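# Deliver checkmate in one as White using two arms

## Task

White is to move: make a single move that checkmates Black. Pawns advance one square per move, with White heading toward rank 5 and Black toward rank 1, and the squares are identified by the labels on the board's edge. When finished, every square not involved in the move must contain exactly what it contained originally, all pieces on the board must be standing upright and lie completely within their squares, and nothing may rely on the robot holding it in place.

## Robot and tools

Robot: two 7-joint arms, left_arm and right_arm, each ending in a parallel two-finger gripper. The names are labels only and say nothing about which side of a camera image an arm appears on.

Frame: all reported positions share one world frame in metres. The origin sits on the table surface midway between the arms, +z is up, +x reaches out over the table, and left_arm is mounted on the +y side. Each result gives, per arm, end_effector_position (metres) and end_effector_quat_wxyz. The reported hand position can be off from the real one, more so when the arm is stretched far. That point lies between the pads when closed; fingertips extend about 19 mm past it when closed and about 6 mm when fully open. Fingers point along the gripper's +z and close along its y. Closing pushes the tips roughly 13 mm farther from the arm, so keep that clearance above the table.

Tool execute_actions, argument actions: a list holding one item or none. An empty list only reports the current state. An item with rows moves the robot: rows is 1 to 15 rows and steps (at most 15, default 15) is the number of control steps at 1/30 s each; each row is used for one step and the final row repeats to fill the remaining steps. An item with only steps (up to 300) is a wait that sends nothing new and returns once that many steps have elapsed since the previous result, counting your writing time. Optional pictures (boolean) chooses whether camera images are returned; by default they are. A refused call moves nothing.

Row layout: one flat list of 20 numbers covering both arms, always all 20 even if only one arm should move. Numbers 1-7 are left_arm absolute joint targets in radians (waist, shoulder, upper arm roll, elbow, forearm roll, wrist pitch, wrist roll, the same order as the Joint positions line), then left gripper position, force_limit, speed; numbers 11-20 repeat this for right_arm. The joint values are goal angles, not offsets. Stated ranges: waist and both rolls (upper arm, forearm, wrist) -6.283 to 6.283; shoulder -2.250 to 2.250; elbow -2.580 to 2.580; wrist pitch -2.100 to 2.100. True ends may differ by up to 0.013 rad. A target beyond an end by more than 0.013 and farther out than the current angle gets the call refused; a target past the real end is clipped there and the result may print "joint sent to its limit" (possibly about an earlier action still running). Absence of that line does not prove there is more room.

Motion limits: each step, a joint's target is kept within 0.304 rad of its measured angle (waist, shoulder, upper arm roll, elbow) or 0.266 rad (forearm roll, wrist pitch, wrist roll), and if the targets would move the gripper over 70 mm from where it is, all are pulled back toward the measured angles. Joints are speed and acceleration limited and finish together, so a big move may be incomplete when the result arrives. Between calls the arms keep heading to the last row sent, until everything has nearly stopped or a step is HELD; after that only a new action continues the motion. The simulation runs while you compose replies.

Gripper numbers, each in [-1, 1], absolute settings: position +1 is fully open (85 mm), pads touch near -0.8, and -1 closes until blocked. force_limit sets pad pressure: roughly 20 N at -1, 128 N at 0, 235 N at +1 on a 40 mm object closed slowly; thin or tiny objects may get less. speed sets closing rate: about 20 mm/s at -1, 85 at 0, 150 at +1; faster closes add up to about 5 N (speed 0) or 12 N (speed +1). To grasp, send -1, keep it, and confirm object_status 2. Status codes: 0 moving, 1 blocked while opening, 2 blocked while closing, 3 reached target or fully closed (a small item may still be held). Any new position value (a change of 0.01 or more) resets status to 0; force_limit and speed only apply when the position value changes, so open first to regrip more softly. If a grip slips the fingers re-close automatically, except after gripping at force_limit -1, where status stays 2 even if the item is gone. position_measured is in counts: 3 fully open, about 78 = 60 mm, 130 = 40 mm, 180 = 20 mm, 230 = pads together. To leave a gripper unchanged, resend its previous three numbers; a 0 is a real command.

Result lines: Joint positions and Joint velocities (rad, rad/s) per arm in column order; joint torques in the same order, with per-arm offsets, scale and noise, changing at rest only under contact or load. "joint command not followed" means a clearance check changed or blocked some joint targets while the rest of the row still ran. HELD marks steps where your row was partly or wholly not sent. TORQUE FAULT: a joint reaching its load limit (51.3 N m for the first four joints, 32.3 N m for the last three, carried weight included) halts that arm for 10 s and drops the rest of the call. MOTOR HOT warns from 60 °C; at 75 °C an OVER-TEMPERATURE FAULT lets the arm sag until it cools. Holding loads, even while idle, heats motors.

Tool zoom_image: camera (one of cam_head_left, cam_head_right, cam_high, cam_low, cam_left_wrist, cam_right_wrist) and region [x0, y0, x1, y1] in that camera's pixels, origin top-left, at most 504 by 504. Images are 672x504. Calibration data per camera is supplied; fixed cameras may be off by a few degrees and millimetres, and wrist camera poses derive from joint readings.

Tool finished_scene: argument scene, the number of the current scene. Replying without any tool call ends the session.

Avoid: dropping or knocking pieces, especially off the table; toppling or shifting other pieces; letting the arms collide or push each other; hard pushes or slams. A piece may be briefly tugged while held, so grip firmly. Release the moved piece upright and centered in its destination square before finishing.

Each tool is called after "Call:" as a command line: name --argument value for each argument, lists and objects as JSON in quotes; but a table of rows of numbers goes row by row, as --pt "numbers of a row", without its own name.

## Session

Call:
execute_actions --actions '[]'

Scene clock: 0.00 s of 4000.00 s.
left_arm: end_effector_position=(+0.6103, -0.2604, +0.3587) position_measured=3 object_status=3 end_effector_quat_wxyz=(+0.478, +0.657, -0.394, +0.430) | right_arm: end_effector_position=(+0.5782, -0.4721, +0.1792) position_measured=3 object_status=3 end_effector_quat_wxyz=(+0.001, +0.323, +0.944, -0.065)
Joint positions: left_arm=[0.35  0.977 0.207 0.966 1.467 0.854 3.118] | right_arm=[-0.138  0.895  0.171  0.883 -0.005  1.399  1.018]
Joint velocities: left_arm=[-0.001 -0.    -0.001 -0.     0.001 -0.     0.001] | right_arm=[ 0.    -0.001  0.    -0.     0.     0.001 -0.   ]
Joint torques (N m, as the joint torque sensors report them, + toward a larger angle): no reading
Motor temperatures (°C, as the motors report them): left_arm=[31 27 32 29 35 44 37] | right_arm=[32 31 27 28 40 34 40]
camera_calibration (this result's frames):
cam_left_wrist: T_world_to_cam=[[-0.926459, -0.204964, 0.315696, 0.394365], [-0.337616, 0.0817226, -0.93773, 0.623433], [0.166401, -0.975352, -0.144912, -0.154168], [0, 0, 0, 1]] pos_world=[0.601498, -0.120486, 0.437771]
cam_right_wrist: T_world_to_cam=[[0.607427, 0.787694, -0.102814, 0.0348836], [0.794356, -0.603217, 0.0716069, -0.703422], [-0.00561464, -0.125167, -0.99212, 0.270246], [0, 0, 0, 1]] pos_world=[0.539096, -0.417968, 0.322072]

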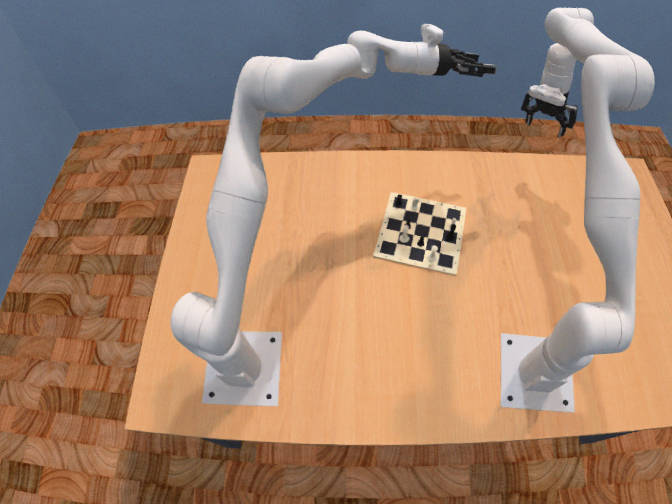

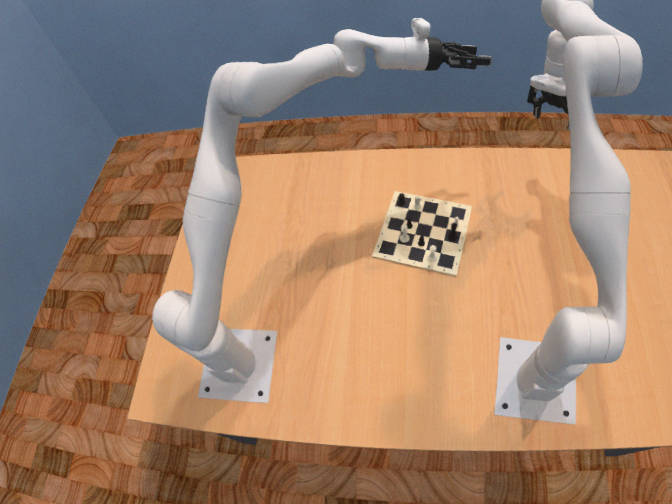

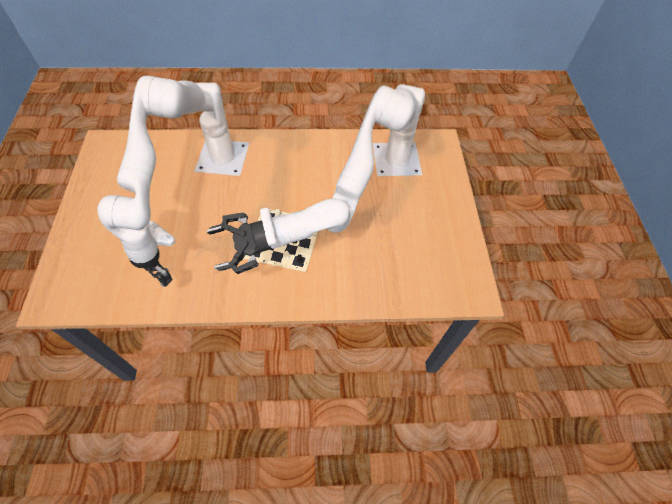

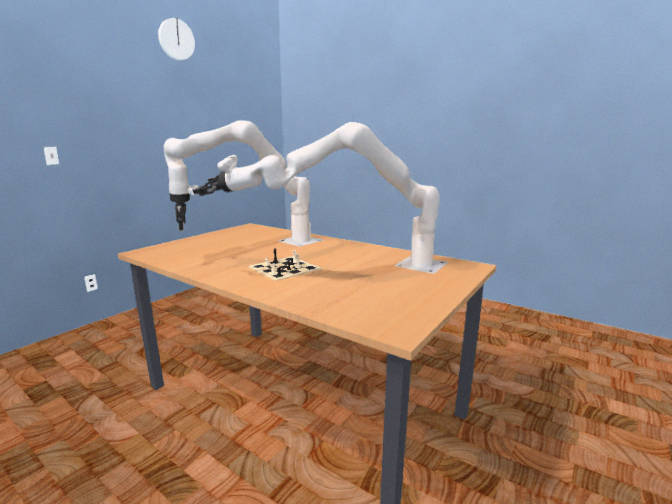

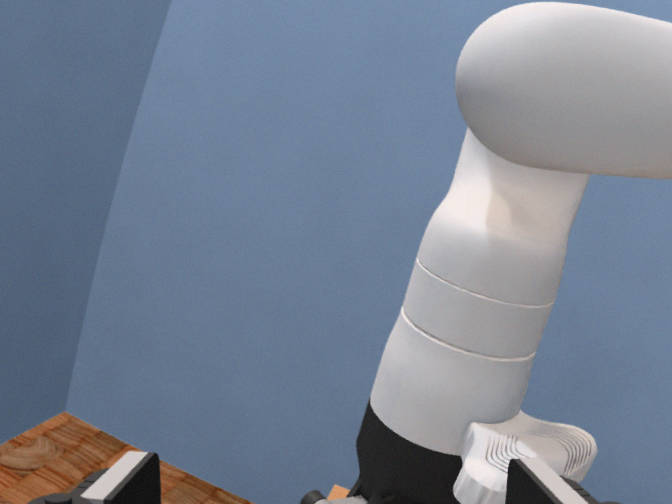

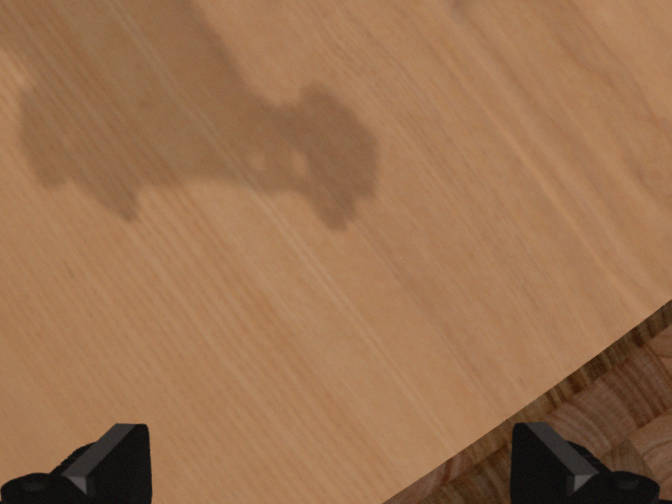

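Call:
execute_actions --actions '[{"rows":[[0.35,0.658,0,1.4335,0,1.05,3.66,0.1,-1,0,-0.138,0.895,0.171,0.883,-0.005,1.399,1.018,1,0,0]]}]' --pictures false

Call:
execute_actions --actions '[{"rows":[[0.45,0.658,0,1.4335,0,1.05,3.66,0.1,-1,0,-0.138,0.895,0.171,0.883,-0.005,1.399,1.018,1,0,0]],"steps":12}]' --pictures false

Call:
execute_actions --actions '[{"rows":[[0.771,0.658,0,1.4335,0,1.05,3.66,0.1,-1,0,-0.138,0.895,0.171,0.883,-0.005,1.399,1.018,1,0,0]]}]' --pictures false

Call:
execute_actions --actions '[{"steps":30}]'

Call:
zoom_image --camera "cam_low" --region '[240, 235, 330, 290]'

Call:
zoom_image --camera "cam_head_right" --region '[365, 185, 480, 285]'

Scene clock: 13.40 s of 4000.00 s.
left_arm: end_effector_position=(+0.4967, -0.1591, +0.2912) position_measured=95 object_status=0 end_effector_quat_wxyz=(+0.415, +0.769, -0.424, +0.240) | right_arm: end_effector_position=(+0.5781, -0.4720, +0.1792) position_measured=3 object_status=3 end_effector_quat_wxyz=(+0.001, +0.323, +0.944, -0.066)
Joint positions: left_arm=[0.35  0.726 0.044 1.309 1.127 1.009 3.459] | right_arm=[-0.138  0.895  0.171  0.883 -0.005  1.399  1.018]
Joint velocities: left_arm=[ 0.    -0.374 -0.251  0.708 -1.181  0.241  1.129] | right_arm=[-0.    -0.001 -0.    -0.     0.001 -0.    -0.   ]
Joint torques (N m, as the joint torque sensors report them, + toward a larger angle): left_arm=[ -0.67 -22.78   2.11  -8.71   1.9    0.64  -0.13] | right_arm=[ -0.21 -23.21   1.71  -8.69   0.16   0.35  -0.15]
Motor temperatures (°C, as the motors report them): left_arm=[31 27 32 29 35 44 37] | right_arm=[32 31 27 28 40 34 40]
Steps of this call (steps 1 to 90: nothing new was sent; then 9.90 s passed at rest; steps 91 to 105: all 15 steps of this action). Readings (joint positions | what the end effector reports):
91: left_arm=[0.350 0.976 0.206 0.967 1.467 0.855 3.119] | right_arm=[-0.138 0.895 0.171 0.883 -0.005 1.399 1.018] | left_arm position_measured=3 object_status=0 | right_arm position_measured=3 object_status=3
92: left_arm=[0.351 0.970 0.203 0.972 1.463 0.857 3.122] | right_arm=[-0.138 0.895 0.171 0.883 -0.005 1.399 1.018] | left_arm position_measured=4 object_status=0 | right_arm position_measured=3 object_status=3
94: left_arm=[0.351 0.942 0.186 0.999 1.441 0.873 3.144] | right_arm=[-0.138 0.895 0.171 0.883 -0.005 1.399 1.018] | left_arm position_measured=14 object_status=0 | right_arm position_measured=3 object_status=3
98: left_arm=[0.351 0.837 0.120 1.110 1.344 0.938 3.243] | right_arm=[-0.138 0.895 0.171 0.883 -0.005 1.399 1.018] | left_arm position_measured=43 object_status=0 | right_arm position_measured=3 object_status=3
105: the state above

Scene clock: 13.80 s of 4000.00 s.
left_arm: end_effector_position=(+0.4109, -0.0781, +0.1960) position_measured=117 object_status=0 end_effector_quat_wxyz=(+0.259, +0.805, -0.526, +0.090) | right_arm: end_effector_position=(+0.5781, -0.4720, +0.1792) position_measured=3 object_status=3 end_effector_quat_wxyz=(+0.001, +0.323, +0.944, -0.066)
Joint positions: left_arm=[0.436 0.665 0.004 1.424 0.64  1.047 3.645] | right_arm=[-0.138  0.895  0.171  0.883 -0.005  1.399  1.018]
Joint velocities: left_arm=[ 0.087 -0.041 -0.027  0.064 -1.215  0.018  0.101] | right_arm=[ 0. -0. -0.  0.  0. -0.  0.]
Joint torques (N m, as the joint torque sensors report them, + toward a larger angle): left_arm=[ -0.16 -21.82   1.38  -8.72   1.1    0.52  -0.27] | right_arm=[ -0.14 -23.12   1.62  -8.58   0.17   0.32  -0.13]
Motor temperatures (°C, as the motors report them): left_arm=[31 27 32 29 35 44 37] | right_arm=[32 31 27 28 40 34 40]
Steps of this call (steps 1 to 12: all 12 steps of this action). Readings (joint positions | what the end effector reports):
1: left_arm=[0.351 0.714 0.036 1.331 1.087 1.017 3.495] | right_arm=[-0.138 0.895 0.171 0.883 -0.005 1.399 1.018] | left_arm position_measured=103 object_status=0 | right_arm position_measured=3 object_status=3
2: left_arm=[0.355 0.705 0.028 1.350 1.046 1.023 3.526] | right_arm=[-0.138 0.895 0.171 0.883 -0.005 1.399 1.018] | left_arm position_measured=109 object_status=0 | right_arm position_measured=3 object_status=3
4: left_arm=[0.378 0.691 0.016 1.378 0.965 1.031 3.572] | right_arm=[-0.138 0.895 0.171 0.883 -0.005 1.399 1.018] | left_arm position_measured=115 object_status=0 | right_arm position_measured=3 object_status=3
8: left_arm=[0.418 0.673 0.009 1.410 0.802 1.043 3.623] | right_arm=[-0.138 0.895 0.171 0.883 -0.005 1.399 1.018] | left_arm position_measured=117 object_status=0 | right_arm position_measured=3 object_status=3
12: the state above

Scene clock: 14.30 s of 4000.00 s.
left_arm: end_effector_position=(+0.3407, -0.0672, +0.1508) position_measured=117 object_status=3 end_effector_quat_wxyz=(-0.040, -0.651, +0.758, -0.007) | right_arm: end_effector_position=(+0.5781, -0.4720, +0.1792) position_measured=3 object_status=3 end_effector_quat_wxyz=(+0.001, +0.323, +0.944, -0.066)
Joint positions: left_arm=[0.738 0.659 0.001 1.433 0.094 1.05  3.659] | right_arm=[-0.138  0.895  0.171  0.883 -0.005  1.399  1.018]
Joint velocities: left_arm=[ 0.414 -0.004 -0.018  0.006 -1.217 -0.001  0.009] | right_arm=[-0.    -0.    -0.    -0.    -0.001  0.     0.001]
Joint torques (N m, as the joint torque sensors report them, + toward a larger angle): left_arm=[  0.09 -21.85   0.78  -8.49  -0.05   0.34  -0.09] | right_arm=[ -0.05 -23.15   1.66  -8.64   0.16   0.26  -0.11]
Motor temperatures (°C, as the motors report them): left_arm=[31 27 32 29 35 44 37] | right_arm=[32 31 27 28 40 34 40]
Steps of this call (steps 1 to 15: all 15 steps of this action). Readings (joint positions | what the end effector reports):
1: left_arm=[0.439 0.663 0.003 1.426 0.599 1.048 3.648] | right_arm=[-0.138 0.895 0.171 0.883 -0.005 1.399 1.018] | left_arm position_measured=117 object_status=3 | right_arm position_measured=3 object_status=3
2: left_arm=[0.446 0.663 0.001 1.427 0.560 1.048 3.650] | right_arm=[-0.138 0.895 0.171 0.883 -0.005 1.399 1.018] | left_arm position_measured=117 object_status=3 | right_arm position_measured=3 object_status=3
4: left_arm=[0.476 0.662 -0.002 1.429 0.504 1.048 3.653] | right_arm=[-0.138 0.895 0.171 0.883 -0.005 1.399 1.018] | left_arm position_measured=117 object_status=3 | right_arm position_measured=3 object_status=3
8: left_arm=[0.599 0.660 -0.002 1.430 0.376 1.049 3.656] | right_arm=[-0.138 0.895 0.171 0.883 -0.005 1.399 1.018] | left_arm position_measured=117 object_status=3 | right_arm position_measured=3 object_status=3
15: the state above

Scene clock: 15.30 s of 4000.00 s.
left_arm: end_effector_position=(+0.3447, -0.0600, +0.1500) position_measured=117 object_status=3 end_effector_quat_wxyz=(+0.000, -0.621, +0.784, -0.000) | right_arm: end_effector_position=(+0.5781, -0.4720, +0.1792) position_measured=3 object_status=3 end_effector_quat_wxyz=(+0.001, +0.323, +0.944, -0.066)
Joint positions: left_arm=[0.771 0.658 0.    1.433 0.    1.05  3.66 ] | right_arm=[-0.138  0.895  0.171  0.883 -0.005  1.399  1.018]
Joint velocities: left_arm=[ 0.    -0.     0.     0.    -0.001 -0.002 -0.   ] | right_arm=[-0.001 -0.001 -0.    -0.     0.001  0.     0.   ]
Joint torques (N m, as the joint torque sensors report them, + toward a larger angle): left_arm=[  0.07 -21.73   0.34  -8.35  -0.28   0.28   0.06] | right_arm=[ -0.23 -23.27   1.61  -8.67   0.17   0.25  -0.17]
Motor temperatures (°C, as the motors report them): left_arm=[31 27 32 29 35 44 37] | right_arm=[32 31 27 28 40 34 40]
Steps of this call (steps 1 to 30: the robot went on to your last target). Readings (joint positions | what the end effector reports):
1: left_arm=[0.750 0.659 0.001 1.433 0.056 1.050 3.660] | right_arm=[-0.138 0.895 0.171 0.883 -0.005 1.399 1.018] | left_arm position_measured=117 object_status=3 | right_arm position_measured=3 object_status=3
2: left_arm=[0.758 0.658 0.001 1.434 0.027 1.050 3.660] | right_arm=[-0.138 0.895 0.171 0.883 -0.005 1.399 1.018] | left_arm position_measured=117 object_status=3 | right_arm position_measured=3 object_status=3
4: left_arm=[0.765 0.658 0.001 1.434 0.002 1.050 3.660] | right_arm=[-0.138 0.895 0.171 0.883 -0.005 1.399 1.018] | left_arm position_measured=117 object_status=3 | right_arm position_measured=3 object_status=3
8: left_arm=[0.769 0.658 -0.000 1.434 0.000 1.050 3.660] | right_arm=[-0.138 0.895 0.171 0.883 -0.005 1.399 1.018] | left_arm position_measured=117 object_status=3 | right_arm position_measured=3 object_status=3
30: the state above
All arms were judged still, so your last target was given up. Only a new action makes them travel on or press farther. Fingers that are still opening or closing keep moving.
camera_calibration (this result's frames):
cam_left_wrist: T_world_to_cam=[[-0.97783, 0.207037, 0.0313581, 0.34033], [0.206472, 0.978241, -0.0203397, 0.0502818], [-0.0348869, -0.0134142, -0.999301, 0.310578], [0, 0, 0, 1]] pos_world=[0.333238, -0.115482, 0.300711]
cam_right_wrist: T_world_to_cam=[[0.60684, 0.788097, -0.103185, 0.035432], [0.794801, -0.60267, 0.0712755, -0.70322], [-0.00601453, -0.125264, -0.992105, 0.270437], [0, 0, 0, 1]] pos_world=[0.539045, -0.417857, 0.32208]

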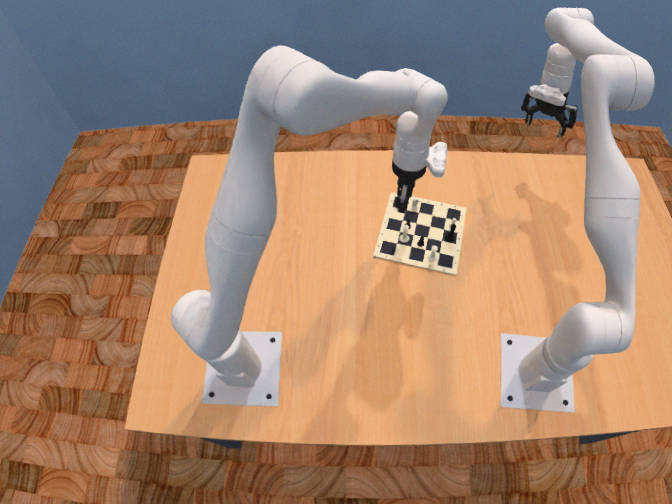

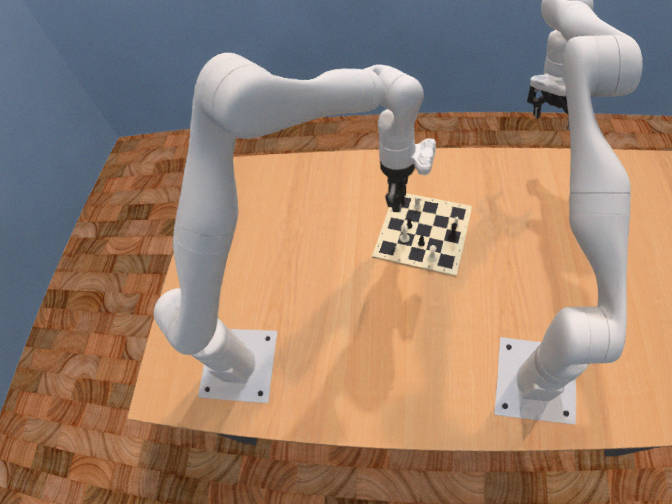

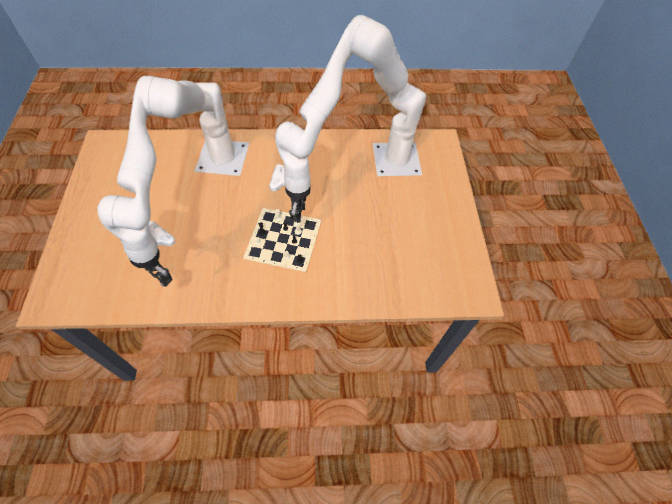

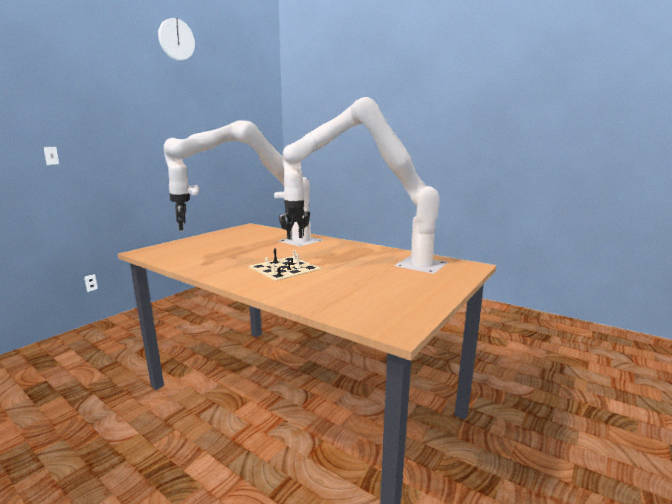

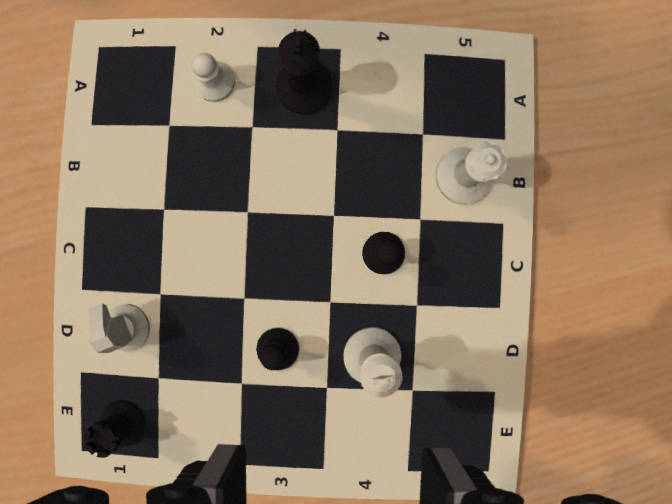

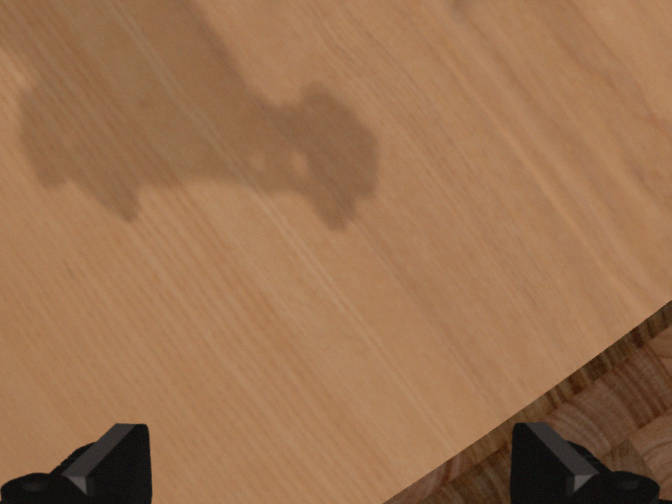

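Region (240, 235, 330, 290) of cam_low's 672x504 image, scaled by 5.600, with more detail than that image has.

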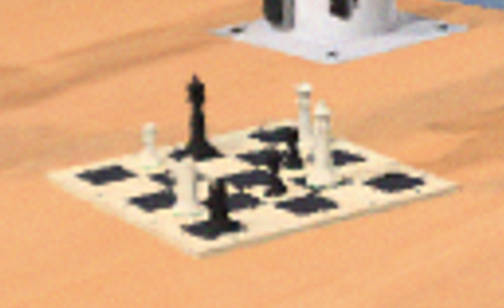

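Region (365, 185, 480, 285) of cam_head_right's 672x504 image, scaled by 4.383, with more detail than that image has; it fills the top 438 rows of this view, and the rest is white.

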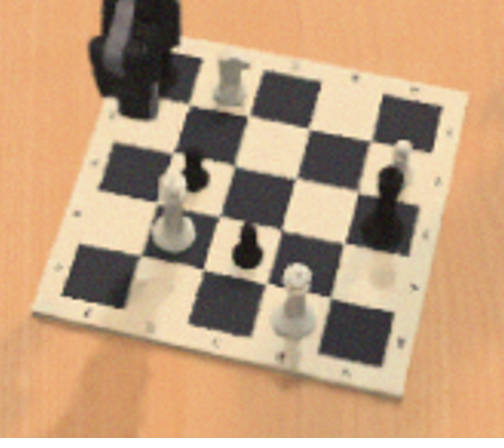

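Call:
execute_actions --actions '[{"rows":[[0.9809,0.7732,0,1.4455,0,0.9229,3.82,0.1,-1,0,-0.138,0.895,0.171,0.883,-0.005,1.399,1.018,1,0,0]]}]' --pictures false

Call:
execute_actions --actions '[{"steps":14}]'

Call:
zoom_image --camera "cam_low" --region '[240, 215, 330, 290]'

Scene clock: 25.53 s of 4000.00 s.
left_arm: end_effector_position=(+0.2674, -0.1403, +0.0862) position_measured=117 object_status=3 end_effector_quat_wxyz=(-0.001, -0.603, +0.798, -0.001) | right_arm: end_effector_position=(+0.5781, -0.4720, +0.1792) position_measured=3 object_status=3 end_effector_quat_wxyz=(+0.001, +0.323, +0.944, -0.066)
Joint positions: left_arm=[0.976 0.771 0.001 1.446 0.    0.923 3.82 ] | right_arm=[-0.138  0.895  0.171  0.883 -0.005  1.399  1.018]
Joint velocities: left_arm=[ 0.033  0.017 -0.036 -0.006 -0.014 -0.005  0.004] | right_arm=[-0.001  0.     0.001 -0.     0.002  0.    -0.001]
Joint torques (N m, as the joint torque sensors report them, + toward a larger angle): left_arm=[  0.23 -22.8    1.04  -7.09  -0.09   0.33   0.18] | right_arm=[  0.04 -23.07   1.64  -8.61   0.18   0.32  -0.18]
Motor temperatures (°C, as the motors report them): left_arm=[31 28 32 29 35 44 37] | right_arm=[32 32 27 28 40 34 40]
Steps of this call (steps 1 to 90: nothing new was sent; then 6.73 s passed at rest; steps 91 to 105: all 15 steps of this action). Readings (joint positions | what the end effector reports):
91: left_arm=[0.772 0.659 -0.000 1.433 -0.000 1.050 3.660] | right_arm=[-0.138 0.895 0.171 0.883 -0.005 1.399 1.018] | left_arm position_measured=117 object_status=3 | right_arm position_measured=3 object_status=3
92: left_arm=[0.778 0.662 -0.002 1.433 -0.001 1.047 3.664] | right_arm=[-0.138 0.895 0.171 0.883 -0.005 1.399 1.018] | left_arm position_measured=117 object_status=3 | right_arm position_measured=3 object_status=3
94: left_arm=[0.806 0.677 -0.003 1.434 -0.001 1.032 3.683] | right_arm=[-0.138 0.895 0.171 0.883 -0.005 1.399 1.018] | left_arm position_measured=117 object_status=3 | right_arm position_measured=3 object_status=3
98: left_arm=[0.904 0.731 -0.001 1.440 -0.000 0.972 3.758] | right_arm=[-0.138 0.895 0.171 0.883 -0.005 1.399 1.018] | left_arm position_measured=117 object_status=3 | right_arm position_measured=3 object_status=3
105: the state above

Scene clock: 26.00 s of 4000.00 s.
left_arm: end_effector_position=(+0.2659, -0.1409, +0.0849) position_measured=117 object_status=3 end_effector_quat_wxyz=(-0.000, -0.601, +0.799, -0.000) | right_arm: end_effector_position=(+0.5781, -0.4720, +0.1792) position_measured=3 object_status=3 end_effector_quat_wxyz=(+0.001, +0.323, +0.944, -0.066)
Joint positions: left_arm=[0.981 0.773 0.    1.446 0.    0.923 3.82 ] | right_arm=[-0.138  0.895  0.171  0.883 -0.005  1.399  1.018]
Joint velocities: left_arm=[ 0.     0.     0.001  0.    -0.    -0.001  0.001] | right_arm=[ 0.001 -0.    -0.    -0.     0.    -0.    -0.   ]
Joint torques (N m, as the joint torque sensors report them, + toward a larger angle): left_arm=[ -0.29 -22.71   0.77  -7.21  -0.32   0.39  -0.01] | right_arm=[ -0.1  -23.08   1.6   -8.65   0.13   0.27  -0.11]
Motor temperatures (°C, as the motors report them): left_arm=[31 28 32 29 35 44 37] | right_arm=[32 32 27 28 40 34 40]
Steps of this call (steps 1 to 14: the robot went on to your last target). Readings (joint positions | what the end effector reports):
1: left_arm=[0.977 0.771 0.000 1.446 0.000 0.923 3.820] | right_arm=[-0.138 0.895 0.171 0.883 -0.005 1.399 1.018] | left_arm position_measured=117 object_status=3 | right_arm position_measured=3 object_status=3
2: left_arm=[0.978 0.772 0.000 1.446 -0.000 0.923 3.820] | right_arm=[-0.138 0.895 0.171 0.883 -0.005 1.399 1.018] | left_arm position_measured=117 object_status=3 | right_arm position_measured=3 object_status=3
4: left_arm=[0.979 0.772 0.000 1.446 0.000 0.923 3.820] | right_arm=[-0.138 0.895 0.171 0.883 -0.005 1.399 1.018] | left_arm position_measured=117 object_status=3 | right_arm position_measured=3 object_status=3
8: left_arm=[0.980 0.773 0.000 1.446 0.000 0.923 3.820] | right_arm=[-0.138 0.895 0.171 0.883 -0.005 1.399 1.018] | left_arm position_measured=117 object_status=3 | right_arm position_measured=3 object_status=3
14: the state above
camera_calibration (this result's frames):
cam_left_wrist: T_world_to_cam=[[-0.966299, 0.255498, 0.0314273, 0.285839], [0.254954, 0.96674, -0.0203087, 0.129843], [-0.0355708, -0.0116118, -0.9993, 0.242127], [0, 0, 0, 1]] pos_world=[0.251715, -0.195744, 0.235611]
cam_right_wrist: T_world_to_cam=[[0.606841, 0.788097, -0.103185, 0.0354319], [0.794801, -0.60267, 0.0712756, -0.70322], [-0.00601442, -0.125264, -0.992105, 0.270437], [0, 0, 0, 1]] pos_world=[0.539045, -0.417857, 0.322081]

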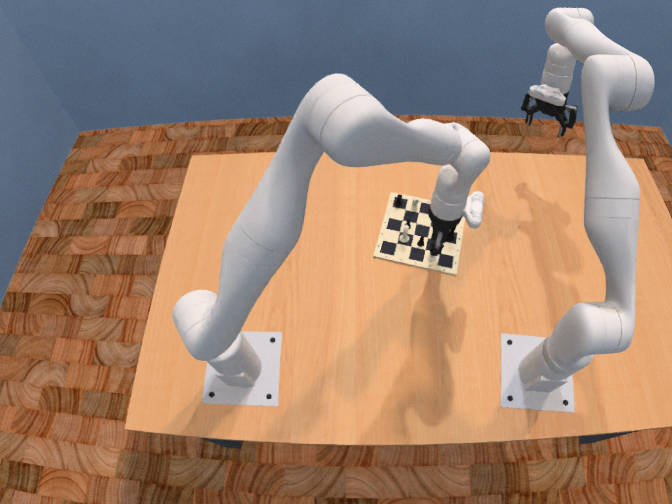

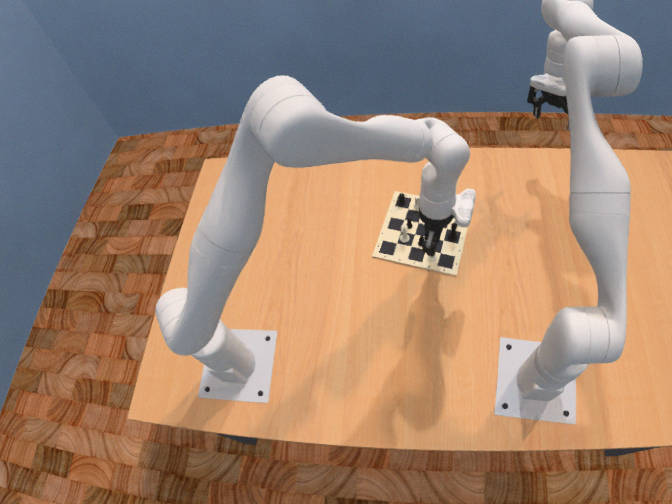

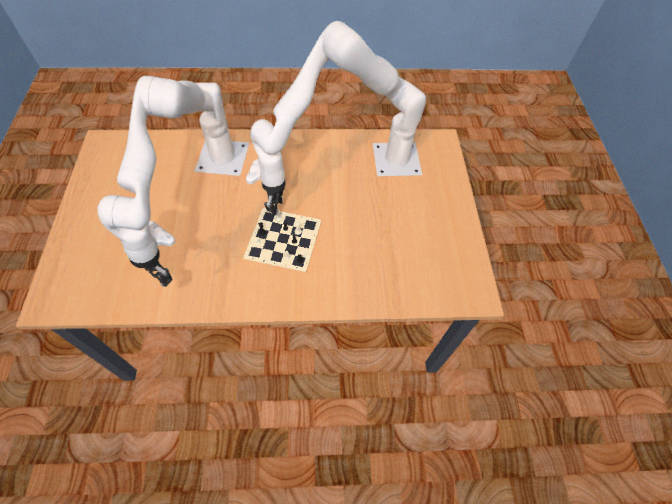

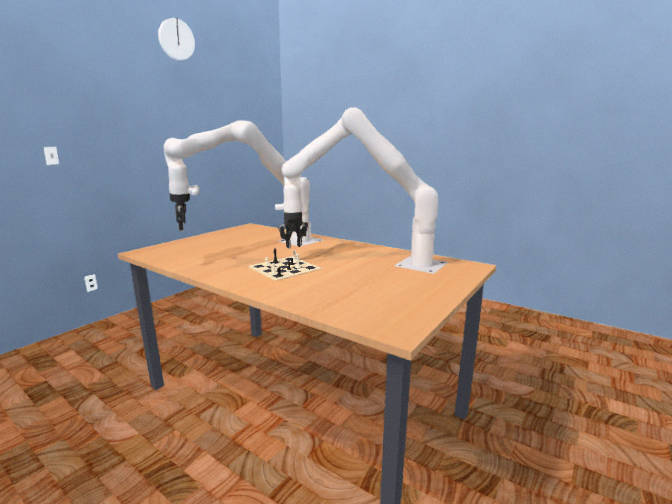

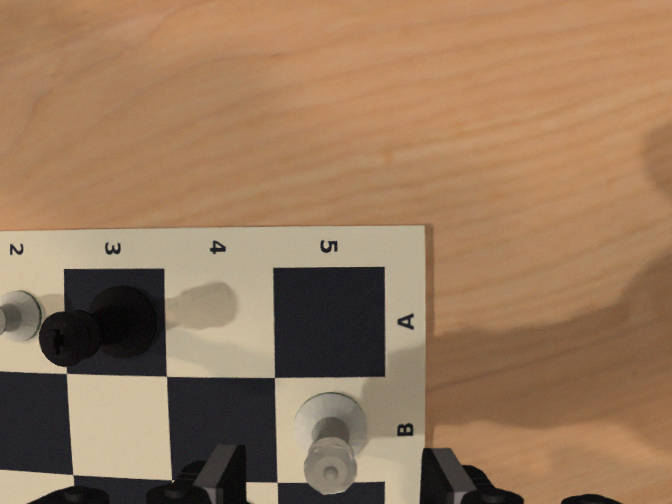

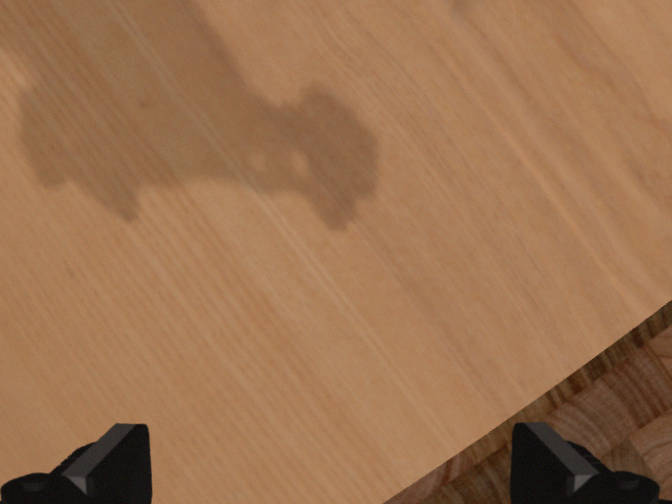

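Region (240, 215, 330, 290) of cam_low's 672x504 image, scaled by 5.600, with more detail than that image has.

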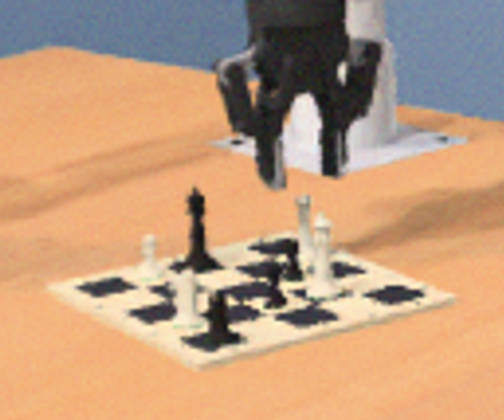

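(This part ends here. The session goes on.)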